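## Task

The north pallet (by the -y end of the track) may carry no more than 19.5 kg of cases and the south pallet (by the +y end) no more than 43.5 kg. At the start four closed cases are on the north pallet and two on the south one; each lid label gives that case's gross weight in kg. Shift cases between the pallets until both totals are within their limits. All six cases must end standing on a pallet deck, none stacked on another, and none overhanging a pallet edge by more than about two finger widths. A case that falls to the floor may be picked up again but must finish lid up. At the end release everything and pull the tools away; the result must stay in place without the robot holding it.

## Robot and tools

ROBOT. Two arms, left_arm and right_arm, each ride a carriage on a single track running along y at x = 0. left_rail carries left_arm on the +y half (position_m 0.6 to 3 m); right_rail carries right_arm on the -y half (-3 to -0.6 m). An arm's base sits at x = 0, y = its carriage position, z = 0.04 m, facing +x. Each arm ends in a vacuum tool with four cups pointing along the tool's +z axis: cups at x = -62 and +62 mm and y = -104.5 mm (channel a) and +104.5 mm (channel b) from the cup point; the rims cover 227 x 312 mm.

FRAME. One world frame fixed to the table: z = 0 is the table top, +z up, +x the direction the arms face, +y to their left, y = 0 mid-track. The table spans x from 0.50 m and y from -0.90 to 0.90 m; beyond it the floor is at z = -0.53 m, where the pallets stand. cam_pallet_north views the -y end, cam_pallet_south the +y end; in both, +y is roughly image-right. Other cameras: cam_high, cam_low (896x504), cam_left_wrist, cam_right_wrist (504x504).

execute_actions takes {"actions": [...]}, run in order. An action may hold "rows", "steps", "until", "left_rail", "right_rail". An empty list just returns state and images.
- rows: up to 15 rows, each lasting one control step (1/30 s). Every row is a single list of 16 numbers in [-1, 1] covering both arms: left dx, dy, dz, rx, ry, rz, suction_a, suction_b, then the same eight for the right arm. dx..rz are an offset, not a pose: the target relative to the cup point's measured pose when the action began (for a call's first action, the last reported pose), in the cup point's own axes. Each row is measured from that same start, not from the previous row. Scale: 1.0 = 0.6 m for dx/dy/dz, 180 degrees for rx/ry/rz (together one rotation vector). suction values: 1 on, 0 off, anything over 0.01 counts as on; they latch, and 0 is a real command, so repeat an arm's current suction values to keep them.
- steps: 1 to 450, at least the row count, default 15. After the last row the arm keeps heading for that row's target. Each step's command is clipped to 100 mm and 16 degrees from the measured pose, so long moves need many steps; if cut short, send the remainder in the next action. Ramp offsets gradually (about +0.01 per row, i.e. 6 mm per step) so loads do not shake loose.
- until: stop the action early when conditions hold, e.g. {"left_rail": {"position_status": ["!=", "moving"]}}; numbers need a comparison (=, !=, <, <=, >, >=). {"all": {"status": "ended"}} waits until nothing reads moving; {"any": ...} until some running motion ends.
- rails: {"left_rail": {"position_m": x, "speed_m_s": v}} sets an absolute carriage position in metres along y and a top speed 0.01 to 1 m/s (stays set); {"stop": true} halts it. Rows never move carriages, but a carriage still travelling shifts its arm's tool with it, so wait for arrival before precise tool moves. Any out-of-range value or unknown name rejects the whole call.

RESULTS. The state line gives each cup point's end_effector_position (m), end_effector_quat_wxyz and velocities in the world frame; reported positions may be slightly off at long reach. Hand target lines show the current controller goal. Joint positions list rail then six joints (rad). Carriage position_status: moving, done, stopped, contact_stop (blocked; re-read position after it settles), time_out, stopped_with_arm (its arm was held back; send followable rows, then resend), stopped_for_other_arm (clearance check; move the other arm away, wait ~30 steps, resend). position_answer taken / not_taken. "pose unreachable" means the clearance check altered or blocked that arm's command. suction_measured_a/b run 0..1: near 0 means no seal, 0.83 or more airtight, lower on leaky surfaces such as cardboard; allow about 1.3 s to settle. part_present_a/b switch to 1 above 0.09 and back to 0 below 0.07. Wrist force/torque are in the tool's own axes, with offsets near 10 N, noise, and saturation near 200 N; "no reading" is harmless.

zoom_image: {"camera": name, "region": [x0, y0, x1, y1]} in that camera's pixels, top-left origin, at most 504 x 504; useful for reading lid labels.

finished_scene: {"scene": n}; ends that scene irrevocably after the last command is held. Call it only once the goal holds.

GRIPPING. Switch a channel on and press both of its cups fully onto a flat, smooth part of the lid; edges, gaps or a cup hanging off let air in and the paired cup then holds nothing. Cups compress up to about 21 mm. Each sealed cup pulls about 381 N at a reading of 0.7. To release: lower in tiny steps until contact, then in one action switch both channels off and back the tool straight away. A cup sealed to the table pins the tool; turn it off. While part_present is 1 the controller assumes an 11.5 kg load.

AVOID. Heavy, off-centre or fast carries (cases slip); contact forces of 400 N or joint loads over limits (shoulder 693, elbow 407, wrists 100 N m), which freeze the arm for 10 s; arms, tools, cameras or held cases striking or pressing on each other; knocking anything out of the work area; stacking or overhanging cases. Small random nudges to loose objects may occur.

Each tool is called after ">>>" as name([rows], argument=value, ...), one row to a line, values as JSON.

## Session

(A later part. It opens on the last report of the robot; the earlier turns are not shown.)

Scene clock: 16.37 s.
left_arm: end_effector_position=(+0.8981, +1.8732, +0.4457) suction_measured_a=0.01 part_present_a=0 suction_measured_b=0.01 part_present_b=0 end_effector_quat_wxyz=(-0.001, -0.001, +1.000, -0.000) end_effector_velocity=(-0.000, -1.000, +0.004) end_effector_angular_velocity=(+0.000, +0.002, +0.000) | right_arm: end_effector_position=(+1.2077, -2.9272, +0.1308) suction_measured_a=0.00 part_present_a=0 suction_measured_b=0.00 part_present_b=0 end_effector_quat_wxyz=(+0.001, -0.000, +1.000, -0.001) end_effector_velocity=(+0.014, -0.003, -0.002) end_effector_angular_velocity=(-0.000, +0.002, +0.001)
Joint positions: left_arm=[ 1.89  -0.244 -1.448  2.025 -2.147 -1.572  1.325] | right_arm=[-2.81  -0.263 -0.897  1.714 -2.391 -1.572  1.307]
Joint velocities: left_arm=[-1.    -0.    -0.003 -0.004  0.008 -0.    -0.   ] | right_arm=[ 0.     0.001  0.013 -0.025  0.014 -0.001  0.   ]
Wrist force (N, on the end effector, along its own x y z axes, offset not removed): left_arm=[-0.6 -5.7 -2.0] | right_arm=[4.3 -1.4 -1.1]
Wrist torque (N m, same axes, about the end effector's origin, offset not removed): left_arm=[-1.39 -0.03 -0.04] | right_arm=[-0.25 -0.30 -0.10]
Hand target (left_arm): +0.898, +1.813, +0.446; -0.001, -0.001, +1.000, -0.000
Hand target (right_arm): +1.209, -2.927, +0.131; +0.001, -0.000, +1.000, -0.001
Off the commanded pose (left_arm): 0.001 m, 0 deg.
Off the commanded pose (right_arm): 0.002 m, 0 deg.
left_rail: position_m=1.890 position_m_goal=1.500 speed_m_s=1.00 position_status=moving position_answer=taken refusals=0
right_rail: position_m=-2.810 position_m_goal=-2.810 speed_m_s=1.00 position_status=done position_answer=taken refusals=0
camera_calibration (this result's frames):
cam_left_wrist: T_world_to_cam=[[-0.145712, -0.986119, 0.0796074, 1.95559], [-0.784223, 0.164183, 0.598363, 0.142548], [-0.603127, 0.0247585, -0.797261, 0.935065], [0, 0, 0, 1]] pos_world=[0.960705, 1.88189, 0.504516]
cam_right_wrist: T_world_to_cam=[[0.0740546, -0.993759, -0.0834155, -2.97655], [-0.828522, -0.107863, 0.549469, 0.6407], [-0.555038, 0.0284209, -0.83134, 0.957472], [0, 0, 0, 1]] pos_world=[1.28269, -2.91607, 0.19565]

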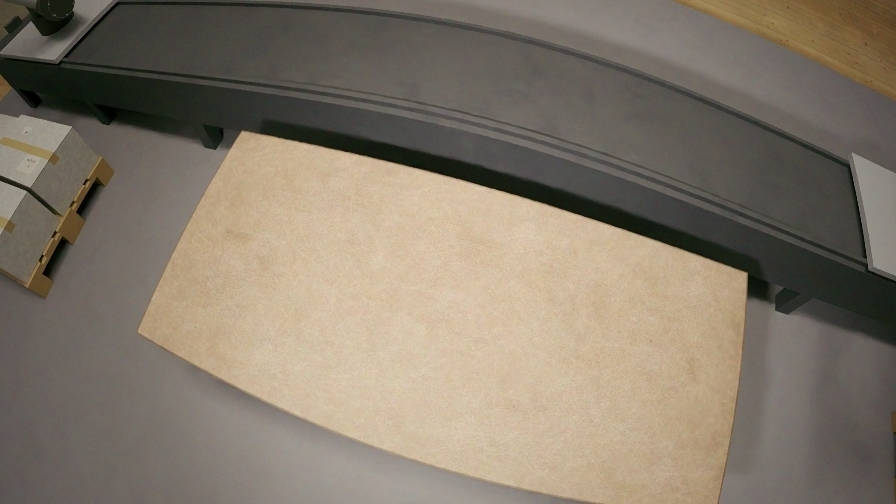

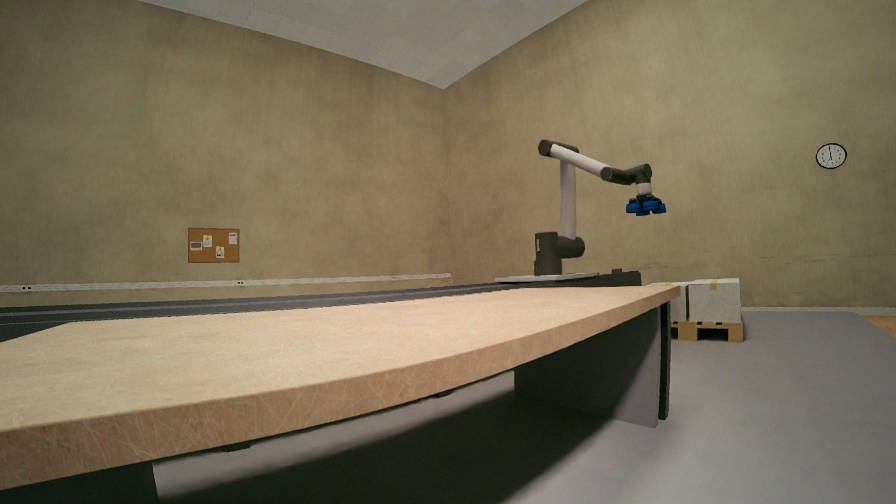

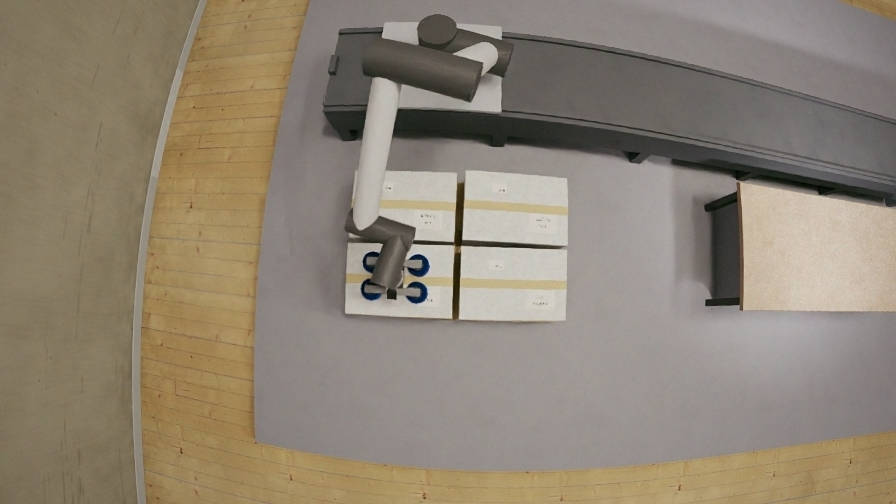

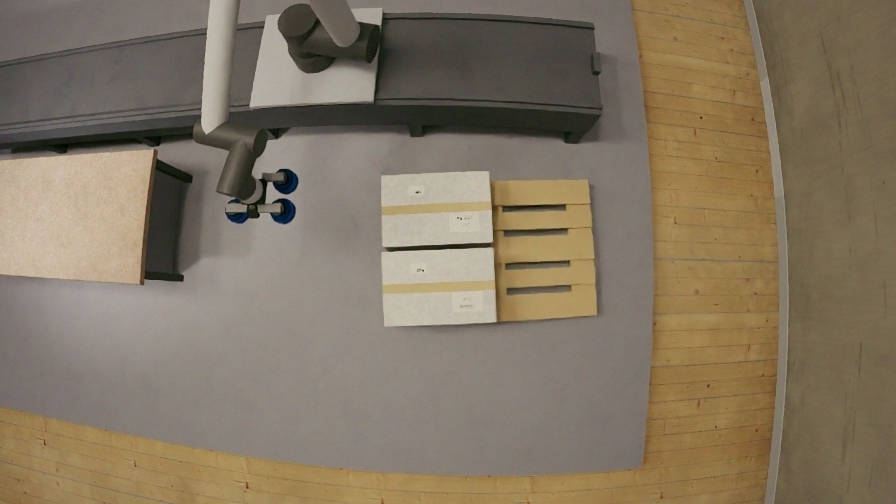

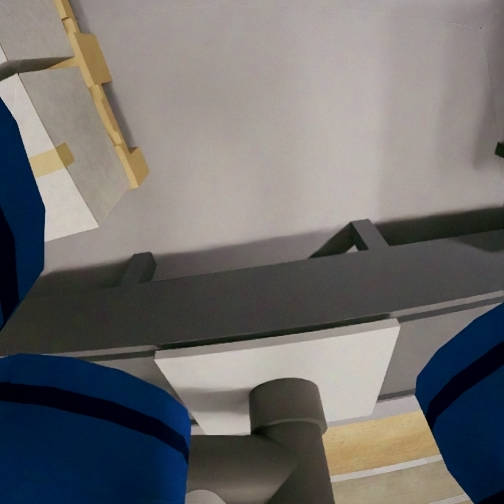

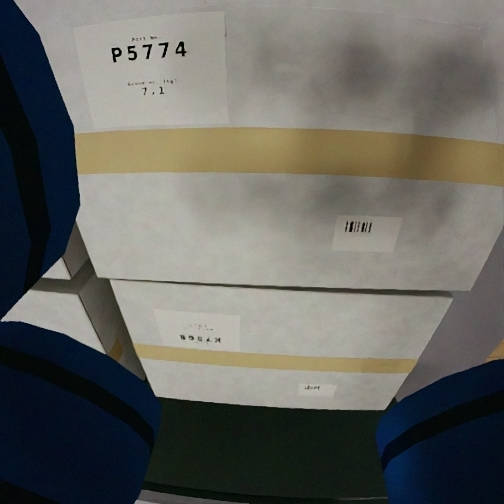

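>>> execute_actions([
  {"steps":1},
  {"rows":[[0,0,0,0,0,0,0,0,0,0,0.03,0,0,-0.003,0,0],[0,0,0,0,0,0,0,0,0,0,0.08,0,0,-0.007,0,0],[0,0,0,0,0,0,0,0,0,0,0.16,0,0,-0.014,0,0],[0,0,0,0,0,0,0,0,0,0,0.368,0,0,-0.014,0,0]],"steps":27},
  {"rows":[[0,0,0,0,0,0,0,0,0,0,0.008,0,0,0,1,1],[0,0,0,0,0,0,0,0,0,0,0.014,0,0,0,1,1],[0,0,0,0,0,0,0,0,0,0,0.02,0,0,0,1,1],[0,0,0,0,0,0,0,0,0,0,0.026,0,0,0,1,1],[0,0,0,0,0,0,0,0,0,0,0.032,0,0,0,1,1],[0,0,0,0,0,0,0,0,0,0,0.038,0,0,0,1,1],[0,0,0,0,0,0,0,0,0,0,0.044,0,0,0,1,1]],"steps":18},
])

Scene clock: 22.20 s.
left_arm: end_effector_position=(+0.8981, +1.4829, +0.4462) suction_measured_a=0.01 part_present_a=0 suction_measured_b=0.01 part_present_b=0 end_effector_quat_wxyz=(-0.001, -0.001, +1.000, -0.000) end_effector_velocity=(-0.000, +0.000, +0.000) end_effector_angular_velocity=(-0.000, -0.000, +0.000) | right_arm: end_effector_position=(+1.2096, -2.9275, -0.1150) suction_measured_a=0.85 part_present_a=1 suction_measured_b=0.85 part_present_b=1 end_effector_quat_wxyz=(+0.001, -0.022, +1.000, -0.001) end_effector_velocity=(-0.001, +0.001, -0.007) end_effector_angular_velocity=(+0.001, +0.003, +0.000)
Joint positions: left_arm=[ 1.5   -0.244 -1.448  2.024 -2.146 -1.572  1.325] | right_arm=[-2.81  -0.263 -0.663  1.719 -2.629 -1.571  1.263]
Joint velocities: left_arm=[ 0.  0. -0.  0. -0.  0. -0.] | right_arm=[ 0.     0.     0.006  0.    -0.003  0.001 -0.   ]
Wrist force (N, on the end effector, along its own x y z axes, offset not removed): left_arm=[2.0 -5.5 2.2] | right_arm=[1.9 4.1 -44.1]
Wrist torque (N m, same axes, about the end effector's origin, offset not removed): left_arm=[-1.53 -0.11 -0.05] | right_arm=[-4.41 -1.78 -0.42]
Hand target (left_arm): +0.898, +1.483, +0.446; -0.001, -0.001, +1.000, -0.000
Hand target (right_arm): +1.209, -2.928, -0.116; +0.001, -0.022, +1.000, -0.001
Off the commanded pose (left_arm): 0.000 m, 0 deg.
Off the commanded pose (right_arm): 0.001 m, 0 deg.
left_rail: position_m=1.500 position_m_goal=1.500 speed_m_s=1.00 position_status=done position_answer=taken refusals=0
right_rail: position_m=-2.810 position_m_goal=-2.810 speed_m_s=1.00 position_status=done position_answer=taken refusals=0
camera_calibration (this result's frames):
cam_left_wrist: T_world_to_cam=[[-0.145656, -0.986117, 0.0797323, 1.57059], [-0.78418, 0.164213, 0.598411, 0.206159], [-0.603196, 0.024638, -0.797212, 0.945371], [0, 0, 0, 1]] pos_world=[0.960678, 1.49164, 0.505066]
cam_right_wrist: T_world_to_cam=[[0.117657, -0.989553, -0.0833219, -3.03795], [-0.822997, -0.144119, 0.549459, 0.664544], [-0.555727, 0.00392568, -0.831355, 0.683322], [0, 0, 0, 1]] pos_world=[1.2841, -2.91312, -0.0501839]

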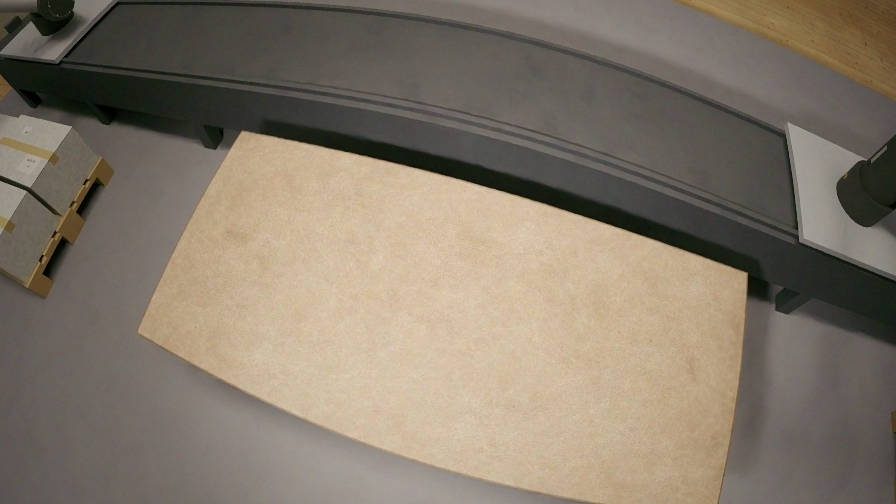

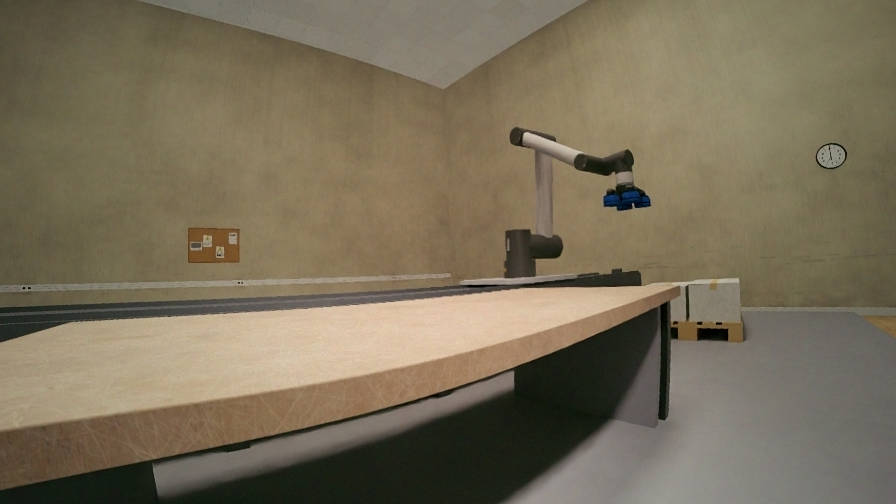

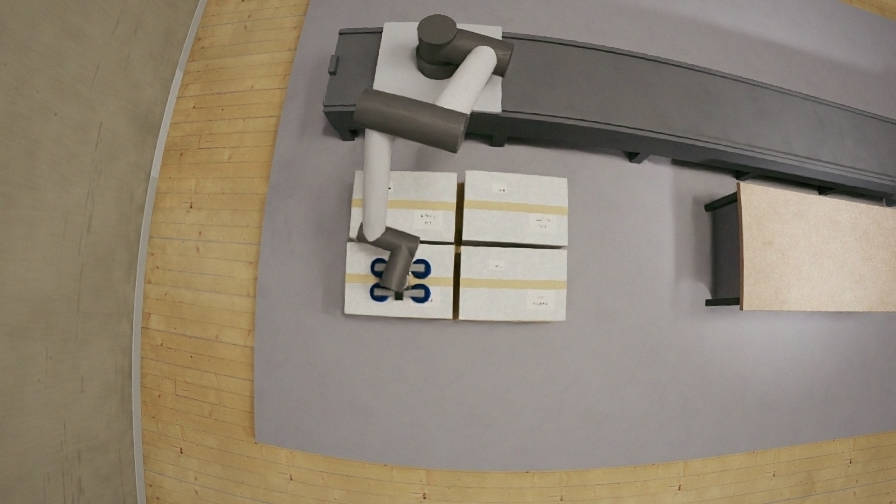

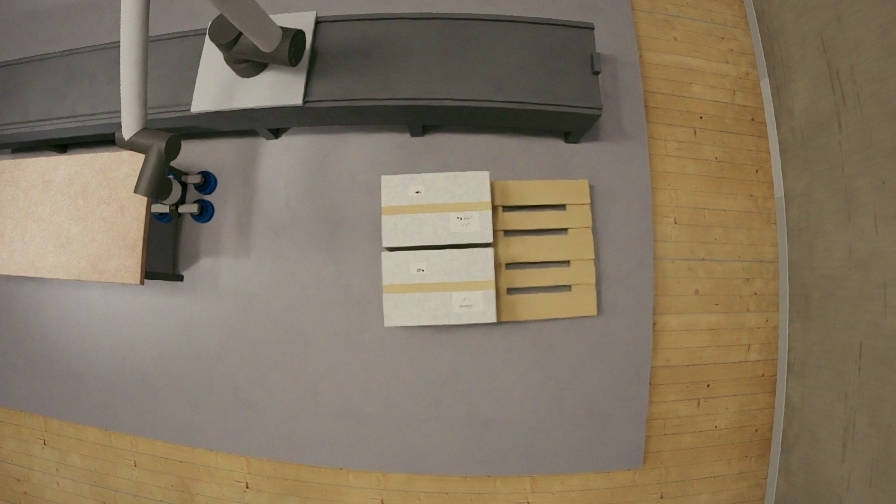

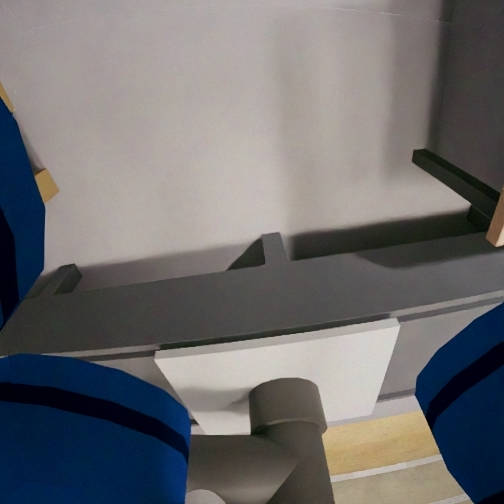

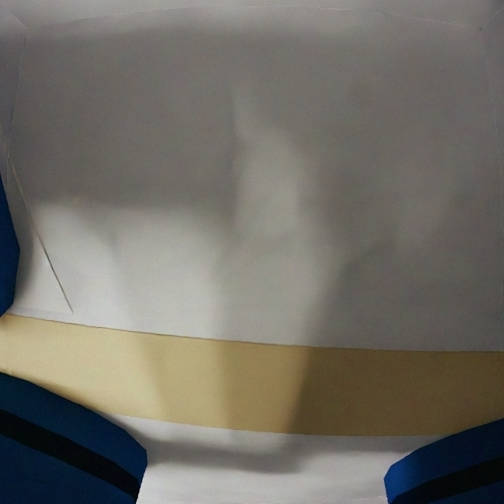

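>>> execute_actions([
  {"rows":[[0,0,0,0,0,0,0,0,0,0,-0.005,0,0,0,1,1],[0,0,0,0,0,0,0,0,0,0,-0.015,0,0,0,1,1],[0,0,0,0,0,0,0,0,0,0,-0.03,0,0,0,1,1],[0,0,0,0,0,0,0,0,0,0,-0.05,0,0,0,1,1],[0,0,0,0,0,0,0,0,0,0,-0.075,0,0,0,1,1],[0,0,0,0,0,0,0,0,0,0,-0.105,0,0,0,1,1],[0,0,0,0,0,0,0,0,0,0,-0.14,0,0,0,1,1],[0,0,0,0,0,0,0,0,0,0,-0.18,0,0,0,1,1],[0,0,0,0,0,0,0,0,0,0,-0.23,0,0,0,1,1],[0,0,0,0,0,0,0,0,0,0,-0.75,0,0,0,1,1]],"steps":36},
  {"right_rail":{"position_m":-0.7},"steps":10},
  {"rows":[[0,0,0,0,0,0,0,0,0.01,0.03,0,0,0,0,1,1],[0,0,0,0,0,0,0,0,0.02,0.06,0,0,0,0,1,1],[0,0,0,0,0,0,0,0,0.035,0.1,0,0,0,0,1,1],[0,0,0,0,0,0,0,0,0.05,0.15,0,0,0,0,1,1],[0,0,0,0,0,0,0,0,0.07,0.21,0,0,0,0,1,1],[0,0,0,0,0,0,0,0,0.328,1.0,0,0,0,-0.008,1,1]],"steps":70,"until":{"right_rail":{"position_status":["!=","moving"]}}},
  {"steps":3},
])

Scene clock: 28.50 s.
left_arm: end_effector_position=(+0.8981, +1.4829, +0.4462) suction_measured_a=0.01 part_present_a=0 suction_measured_b=0.01 part_present_b=0 end_effector_quat_wxyz=(-0.001, -0.001, +1.000, -0.000) end_effector_velocity=(-0.000, +0.000, +0.000) end_effector_angular_velocity=(+0.000, -0.000, -0.000) | right_arm: end_effector_position=(+0.9863, -0.2259, +0.3345) suction_measured_a=0.96 part_present_a=1 suction_measured_b=0.96 part_present_b=1 end_effector_quat_wxyz=(+0.002, -0.035, +0.999, -0.000) end_effector_velocity=(+0.000, -0.000, +0.000) end_effector_angular_velocity=(-0.000, +0.000, -0.000)
Joint positions: left_arm=[ 1.5   -0.244 -1.448  2.024 -2.146 -1.572  1.325] | right_arm=[-0.7    0.264 -1.166  1.825 -2.233 -1.572  1.765]
Joint velocities: left_arm=[ 0.  0. -0.  0. -0.  0.  0.] | right_arm=[ 0. -0. -0.  0.  0. -0. -0.]
Wrist force (N, on the end effector, along its own x y z axes, offset not removed): left_arm=[0.6 -3.7 0.2] | right_arm=[5.8 0.0 -44.4]
Wrist torque (N m, same axes, about the end effector's origin, offset not removed): left_arm=[-1.08 -0.09 -0.03] | right_arm=[-4.01 -1.42 -0.17]
Hand target (left_arm): +0.898, +1.483, +0.446; -0.001, -0.001, +1.000, -0.000
Hand target (right_arm): +0.986, -0.226, +0.334; +0.002, -0.035, +0.999, -0.000
Off the commanded pose (left_arm): 0.000 m, 0 deg.
Off the commanded pose (right_arm): 0.002 m, 0 deg.
left_rail: position_m=1.500 position_m_goal=1.500 speed_m_s=1.00 position_status=done position_answer=taken refusals=0
right_rail: position_m=-0.700 position_m_goal=-0.700 speed_m_s=1.00 position_status=done position_answer=taken refusals=0
camera_calibration (this result's frames):
cam_left_wrist: T_world_to_cam=[[-0.145656, -0.986117, 0.0797322, 1.57059], [-0.78418, 0.164213, 0.598411, 0.206159], [-0.603197, 0.0246381, -0.797212, 0.945371], [0, 0, 0, 1]] pos_world=[0.960678, 1.49164, 0.505066]
cam_right_wrist: T_world_to_cam=[[0.142415, -0.986199, -0.0844388, -0.324103], [-0.819299, -0.165321, 0.549016, 0.614818], [-0.555398, -0.00900764, -0.831536, 0.919049], [0, 0, 0, 1]] pos_world=[1.06031, -0.209709, 0.39931]

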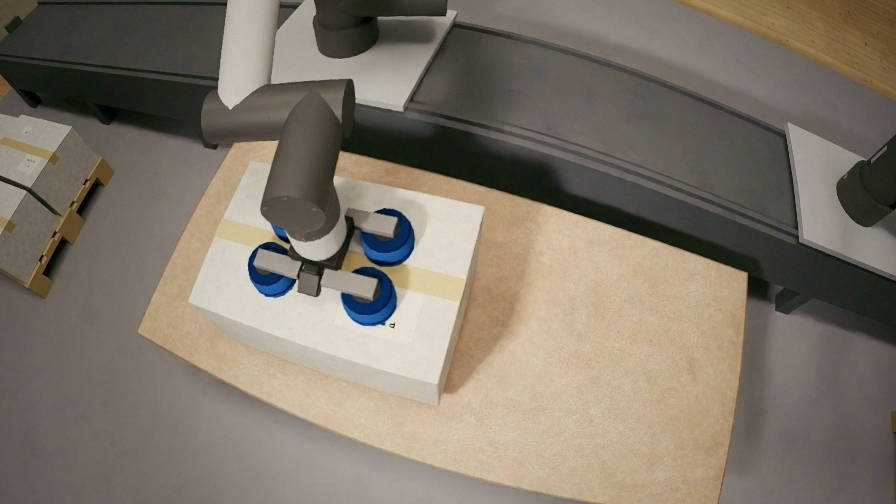

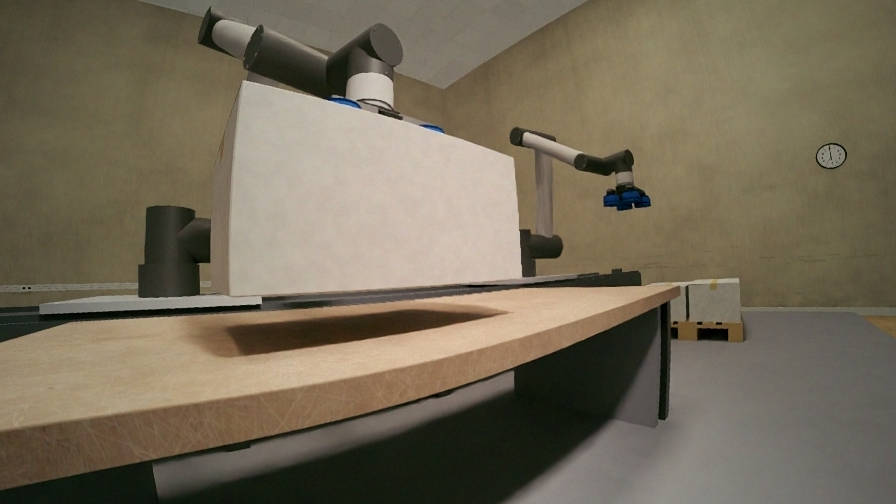

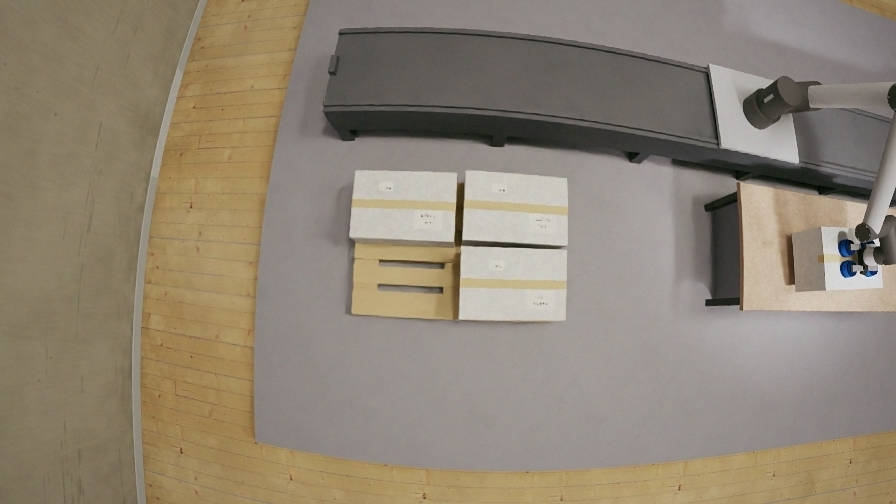

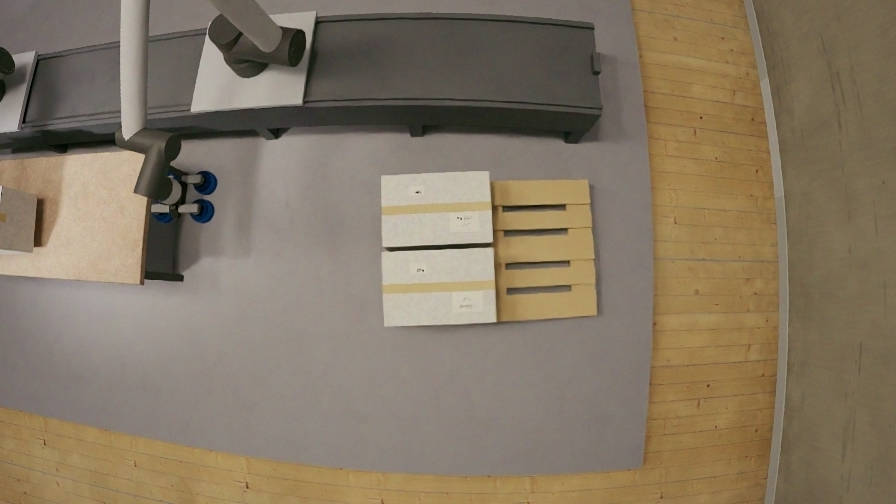

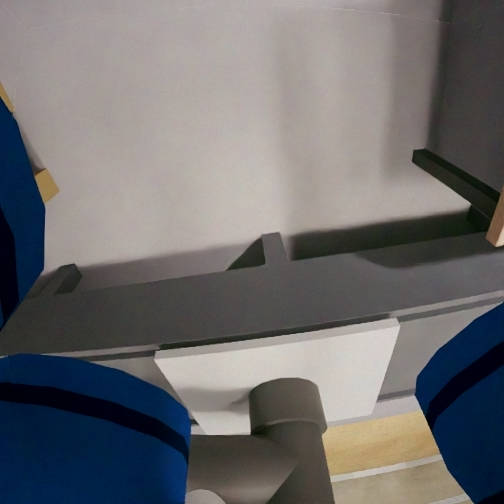

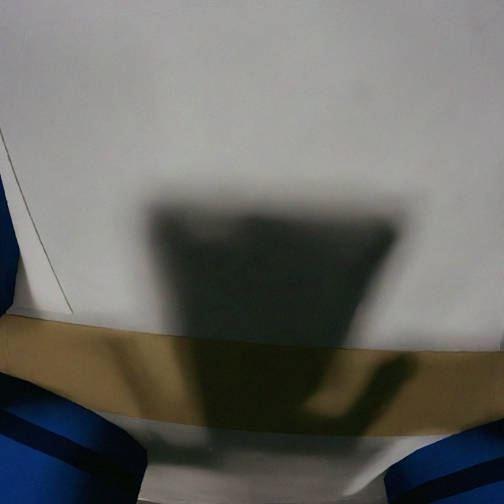

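>>> execute_actions([
  {"rows":[[0,-0.02,0,0,0,-0.003,0,0,0.005,0.015,0.005,0,0,0,1,1],[0,-0.05,0,0,0,-0.006,0,0,0.012,0.035,0.012,0,0,0,1,1],[0,-0.1,0,0,0,-0.01,0,0,0.025,0.065,0.025,0,0,0,1,1],[0,-0.16,0,0,0,-0.015,0,0,0.04,0.1,0.04,0,0,0,1,1],[0,-0.25,0,0,0,-0.022,0,0,0.06,0.15,0.06,0,0,0,1,1],[0,-0.6,0.05,0,0,-0.022,0,0,0.08,0.2,0.08,0,0,0,1,1],[0,-0.6,0.05,0,0,-0.022,0,0,0.1,0.25,0.1,0,0,0,1,1]],"steps":26},
])

>>> zoom_image(camera="cam_low", region=[180, 230, 560, 380])

Scene clock: 30.63 s.
left_arm: end_effector_position=(+0.8954, +1.1405, +0.4182) suction_measured_a=0.01 part_present_a=0 suction_measured_b=0.01 part_present_b=0 end_effector_quat_wxyz=(-0.001, -0.034, +0.999, -0.001) end_effector_velocity=(+0.020, -0.161, -0.018) end_effector_angular_velocity=(+0.008, -0.004, +0.012) | right_arm: end_effector_position=(+0.9165, -0.0808, +0.2746) suction_measured_a=0.96 part_present_a=1 suction_measured_b=0.96 part_present_b=1 end_effector_quat_wxyz=(+0.002, -0.035, +0.999, +0.000) end_effector_velocity=(-0.001, +0.005, -0.002) end_effector_angular_velocity=(-0.000, -0.001, -0.001)
Joint positions: left_arm=[ 1.5   -0.591 -1.356  1.957 -2.171 -1.573  0.911] | right_arm=[-0.7    0.412 -1.109  1.838 -2.303 -1.572  1.913]
Joint velocities: left_arm=[ 0.    -0.132  0.095 -0.094  0.     0.008 -0.145] | right_arm=[ 0.     0.005  0.003 -0.002 -0.002 -0.     0.006]
Wrist force (N, on the end effector, along its own x y z axes, offset not removed): left_arm=[-1.3 -8.8 -0.6] | right_arm=[3.7 0.6 -43.8]
Wrist torque (N m, same axes, about the end effector's origin, offset not removed): left_arm=[-1.59 0.25 -0.20] | right_arm=[-4.02 -1.25 -0.11]
Hand target (left_arm): +0.898, +1.123, +0.416; -0.001, -0.035, +0.999, -0.000
Hand target (right_arm): +0.916, -0.080, +0.274; +0.002, -0.035, +0.999, +0.000
Off the commanded pose (left_arm): 0.018 m, 0 deg.
Off the commanded pose (right_arm): 0.001 m, 0 deg.
left_rail: position_m=1.500 position_m_goal=1.500 speed_m_s=1.00 position_status=done position_answer=taken refusals=0
right_rail: position_m=-0.700 position_m_goal=-0.700 speed_m_s=1.00 position_status=done position_answer=taken refusals=0
camera_calibration (this result's frames):
cam_left_wrist: T_world_to_cam=[[-0.0793203, -0.993598, 0.0804452, 1.18356], [-0.793192, 0.111788, 0.598623, 0.344783], [-0.603784, -0.0163255, -0.796981, 0.977002], [0, 0, 0, 1]] pos_world=[0.957257, 1.15339, 0.477045]
cam_right_wrist: T_world_to_cam=[[0.142448, -0.98616, -0.0848346, -0.175989], [-0.819289, -0.165568, 0.548956, 0.614481], [-0.555405, -0.00869356, -0.831535, 0.831893], [0, 0, 0, 1]] pos_world=[0.990544, -0.0645828, 0.339494]

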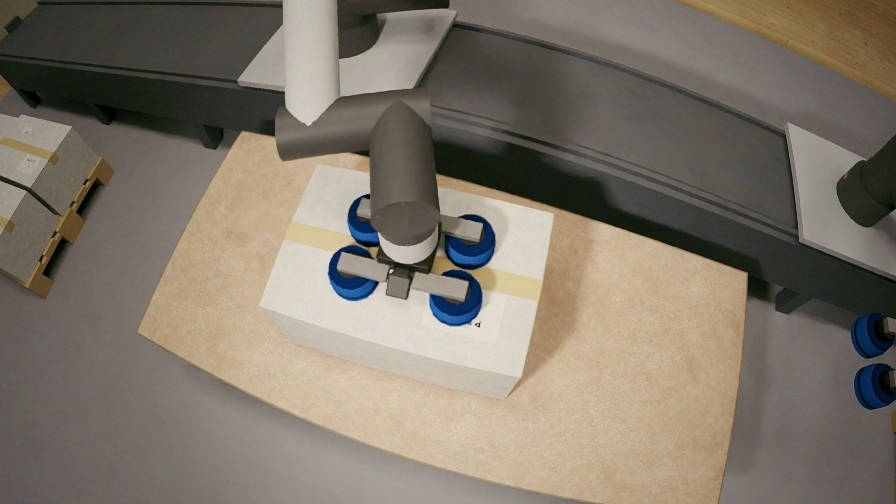

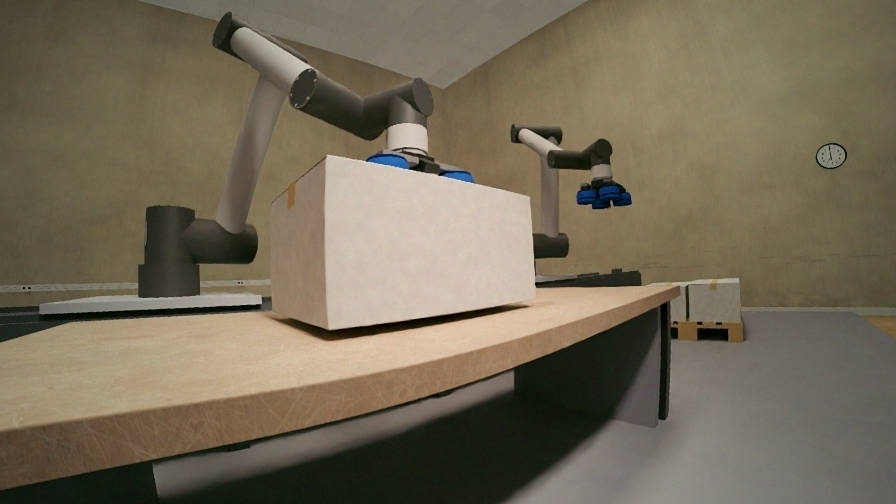

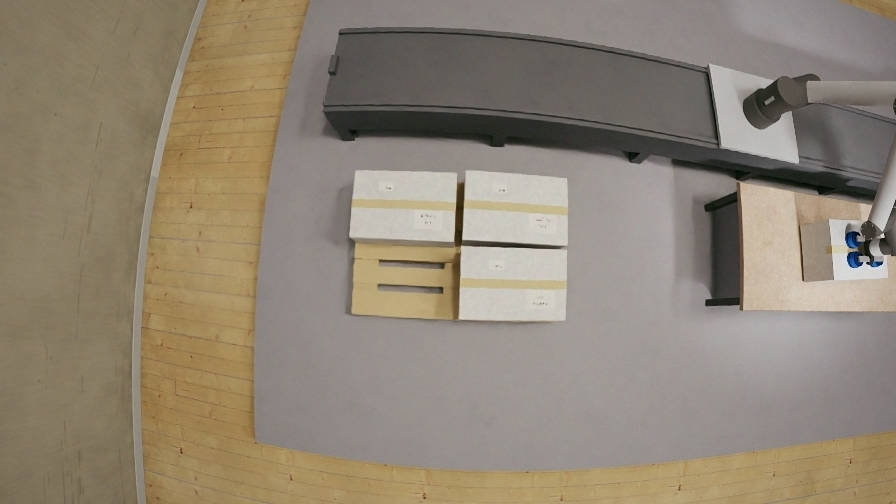

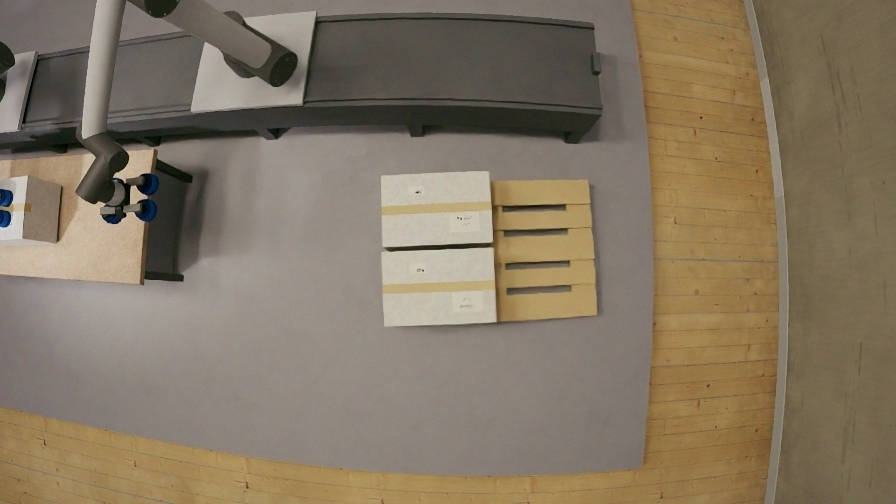

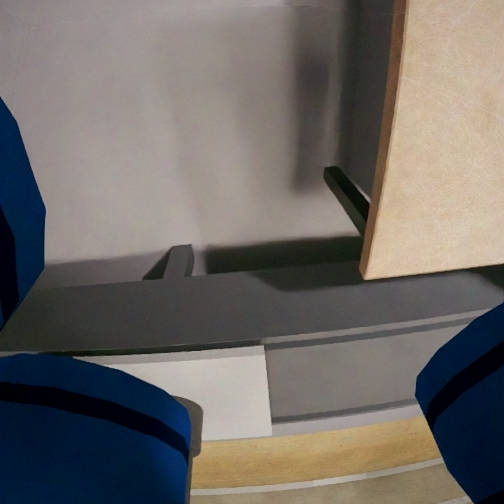

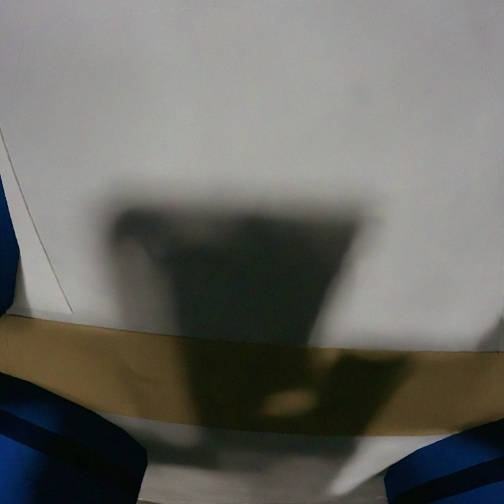

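Region (180, 230, 560, 380) of cam_low's 896x504 image, scaled by 1.326, with more detail than that image has; it fills the top 199 rows of this view, and the rest is white.

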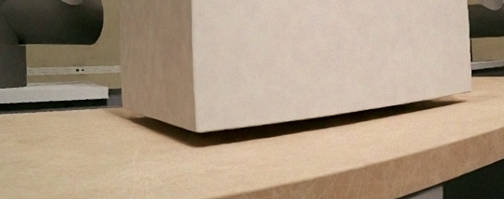

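>>> execute_actions([
  {"rows":[[0,-0.03,0,0,0,0,0,0,0,0,0.004,0,0,0,1,1],[0,-0.03,0,0,0,0,0,0,0,0,0.008,0,0,0,1,1],[0,-0.03,0,0,0,0,0,0,0,0,0.012,0,0,0,1,1],[0,-0.03,0,0,0,0,0,0,0,0,0.017,0,0,0,1,1]],"steps":12},
  {"rows":[[0,0,0,0,0,0,0,0,0,0,0,0,0,0,1,1]],"steps":1},
])

>>> zoom_image(camera="cam_low", region=[260, 280, 420, 360])

Scene clock: 32.13 s.
left_arm: end_effector_position=(+0.8967, +1.1225, +0.4181) suction_measured_a=0.01 part_present_a=0 suction_measured_b=0.01 part_present_b=0 end_effector_quat_wxyz=(-0.001, -0.034, +0.999, -0.001) end_effector_velocity=(-0.001, -0.000, +0.001) end_effector_angular_velocity=(-0.001, -0.000, -0.001) | right_arm: end_effector_position=(+0.9164, -0.0806, +0.2650) suction_measured_a=0.96 part_present_a=1 suction_measured_b=0.96 part_present_b=1 end_effector_quat_wxyz=(+0.002, -0.035, +0.999, +0.000) end_effector_velocity=(+0.000, -0.001, -0.005) end_effector_angular_velocity=(+0.000, -0.000, -0.000)
Joint positions: left_arm=[ 1.5   -0.606 -1.348  1.946 -2.169 -1.573  0.896] | right_arm=[-0.7    0.412 -1.101  1.842 -2.315 -1.572  1.913]
Joint velocities: left_arm=[ 0.    -0.    -0.001 -0.     0.001 -0.001  0.001] | right_arm=[ 0.    -0.001  0.004  0.003 -0.007  0.    -0.   ]
Wrist force (N, on the end effector, along its own x y z axes, offset not removed): left_arm=[3.7 -3.5 -4.2] | right_arm=[2.4 0.0 -42.3]
Wrist torque (N m, same axes, about the end effector's origin, offset not removed): left_arm=[-1.13 -0.50 0.05] | right_arm=[-3.97 -1.07 -0.17]
Hand target (left_arm): +0.897, +1.123, +0.418; -0.001, -0.034, +0.999, -0.001
Hand target (right_arm): +0.916, -0.081, +0.265; +0.001, -0.035, +0.999, +0.000
Off the commanded pose (left_arm): 0.000 m, 0 deg.
Off the commanded pose (right_arm): 0.000 m, 0 deg.
left_rail: position_m=1.500 position_m_goal=1.500 speed_m_s=1.00 position_status=done position_answer=taken refusals=0
right_rail: position_m=-0.700 position_m_goal=-0.700 speed_m_s=1.00 position_status=done position_answer=taken refusals=0
camera_calibration (this result's frames):
cam_left_wrist: T_world_to_cam=[[-0.0792203, -0.993616, 0.0803204, 1.1658], [-0.793187, 0.111634, 0.598659, 0.348098], [-0.603804, -0.0162831, -0.796967, 0.977389], [0, 0, 0, 1]] pos_world=[0.958613, 1.13541, 0.476918]
cam_right_wrist: T_world_to_cam=[[0.142557, -0.986146, -0.0848116, -0.176754], [-0.81926, -0.165646, 0.548976, 0.619715], [-0.55542, -0.00877784, -0.831524, 0.823851], [0, 0, 0, 1]] pos_world=[0.990488, -0.0644202, 0.329852]

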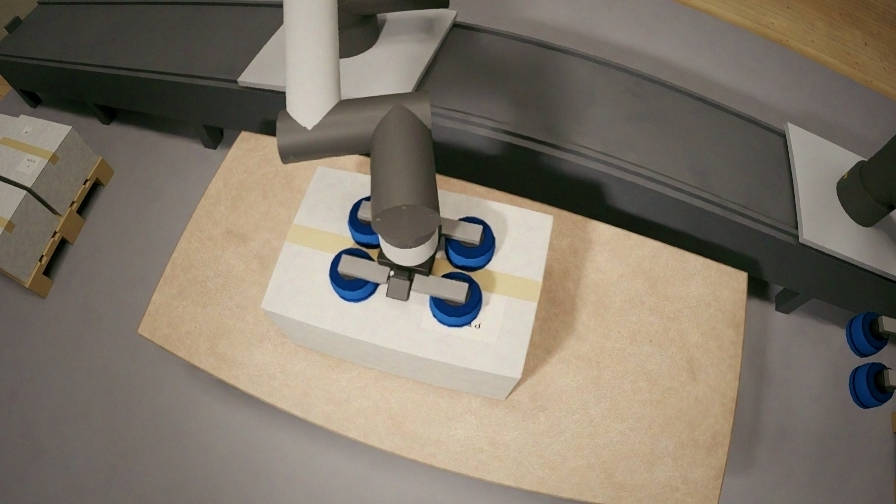

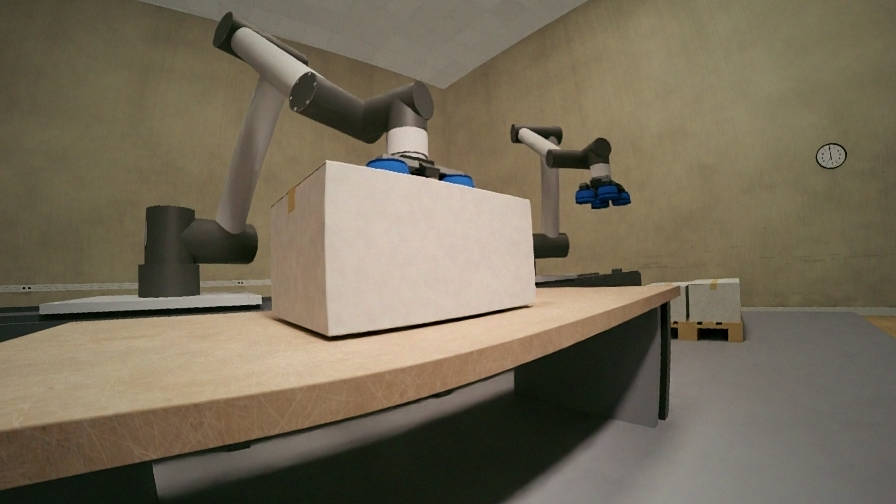

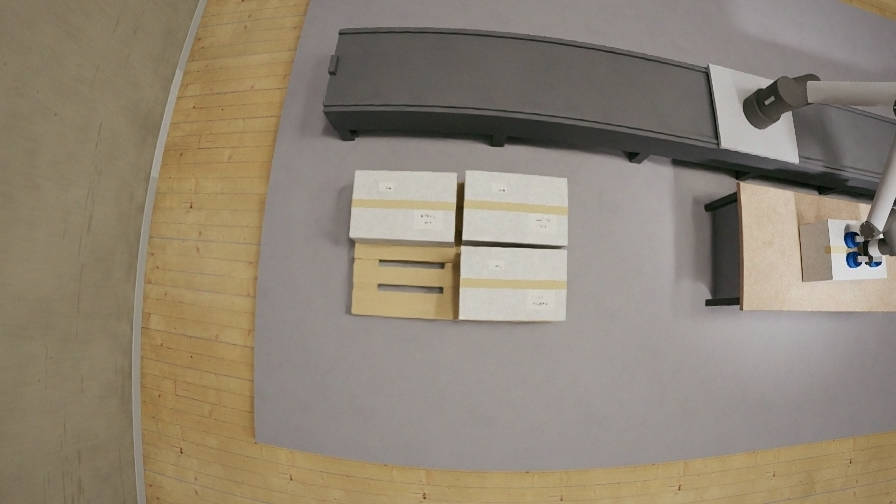

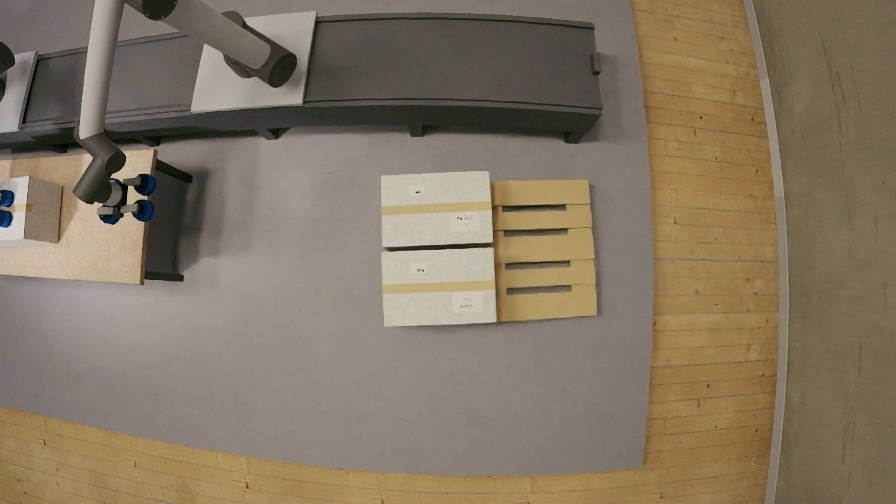

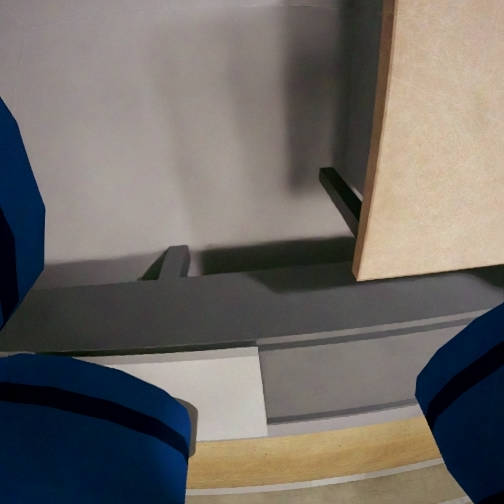

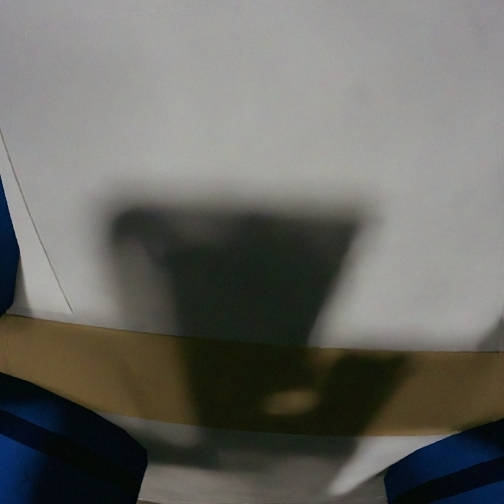

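Region (260, 280, 420, 360) of cam_low's 896x504 image, scaled by 3.150, with more detail than that image has.

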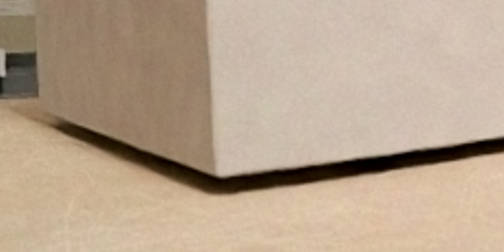

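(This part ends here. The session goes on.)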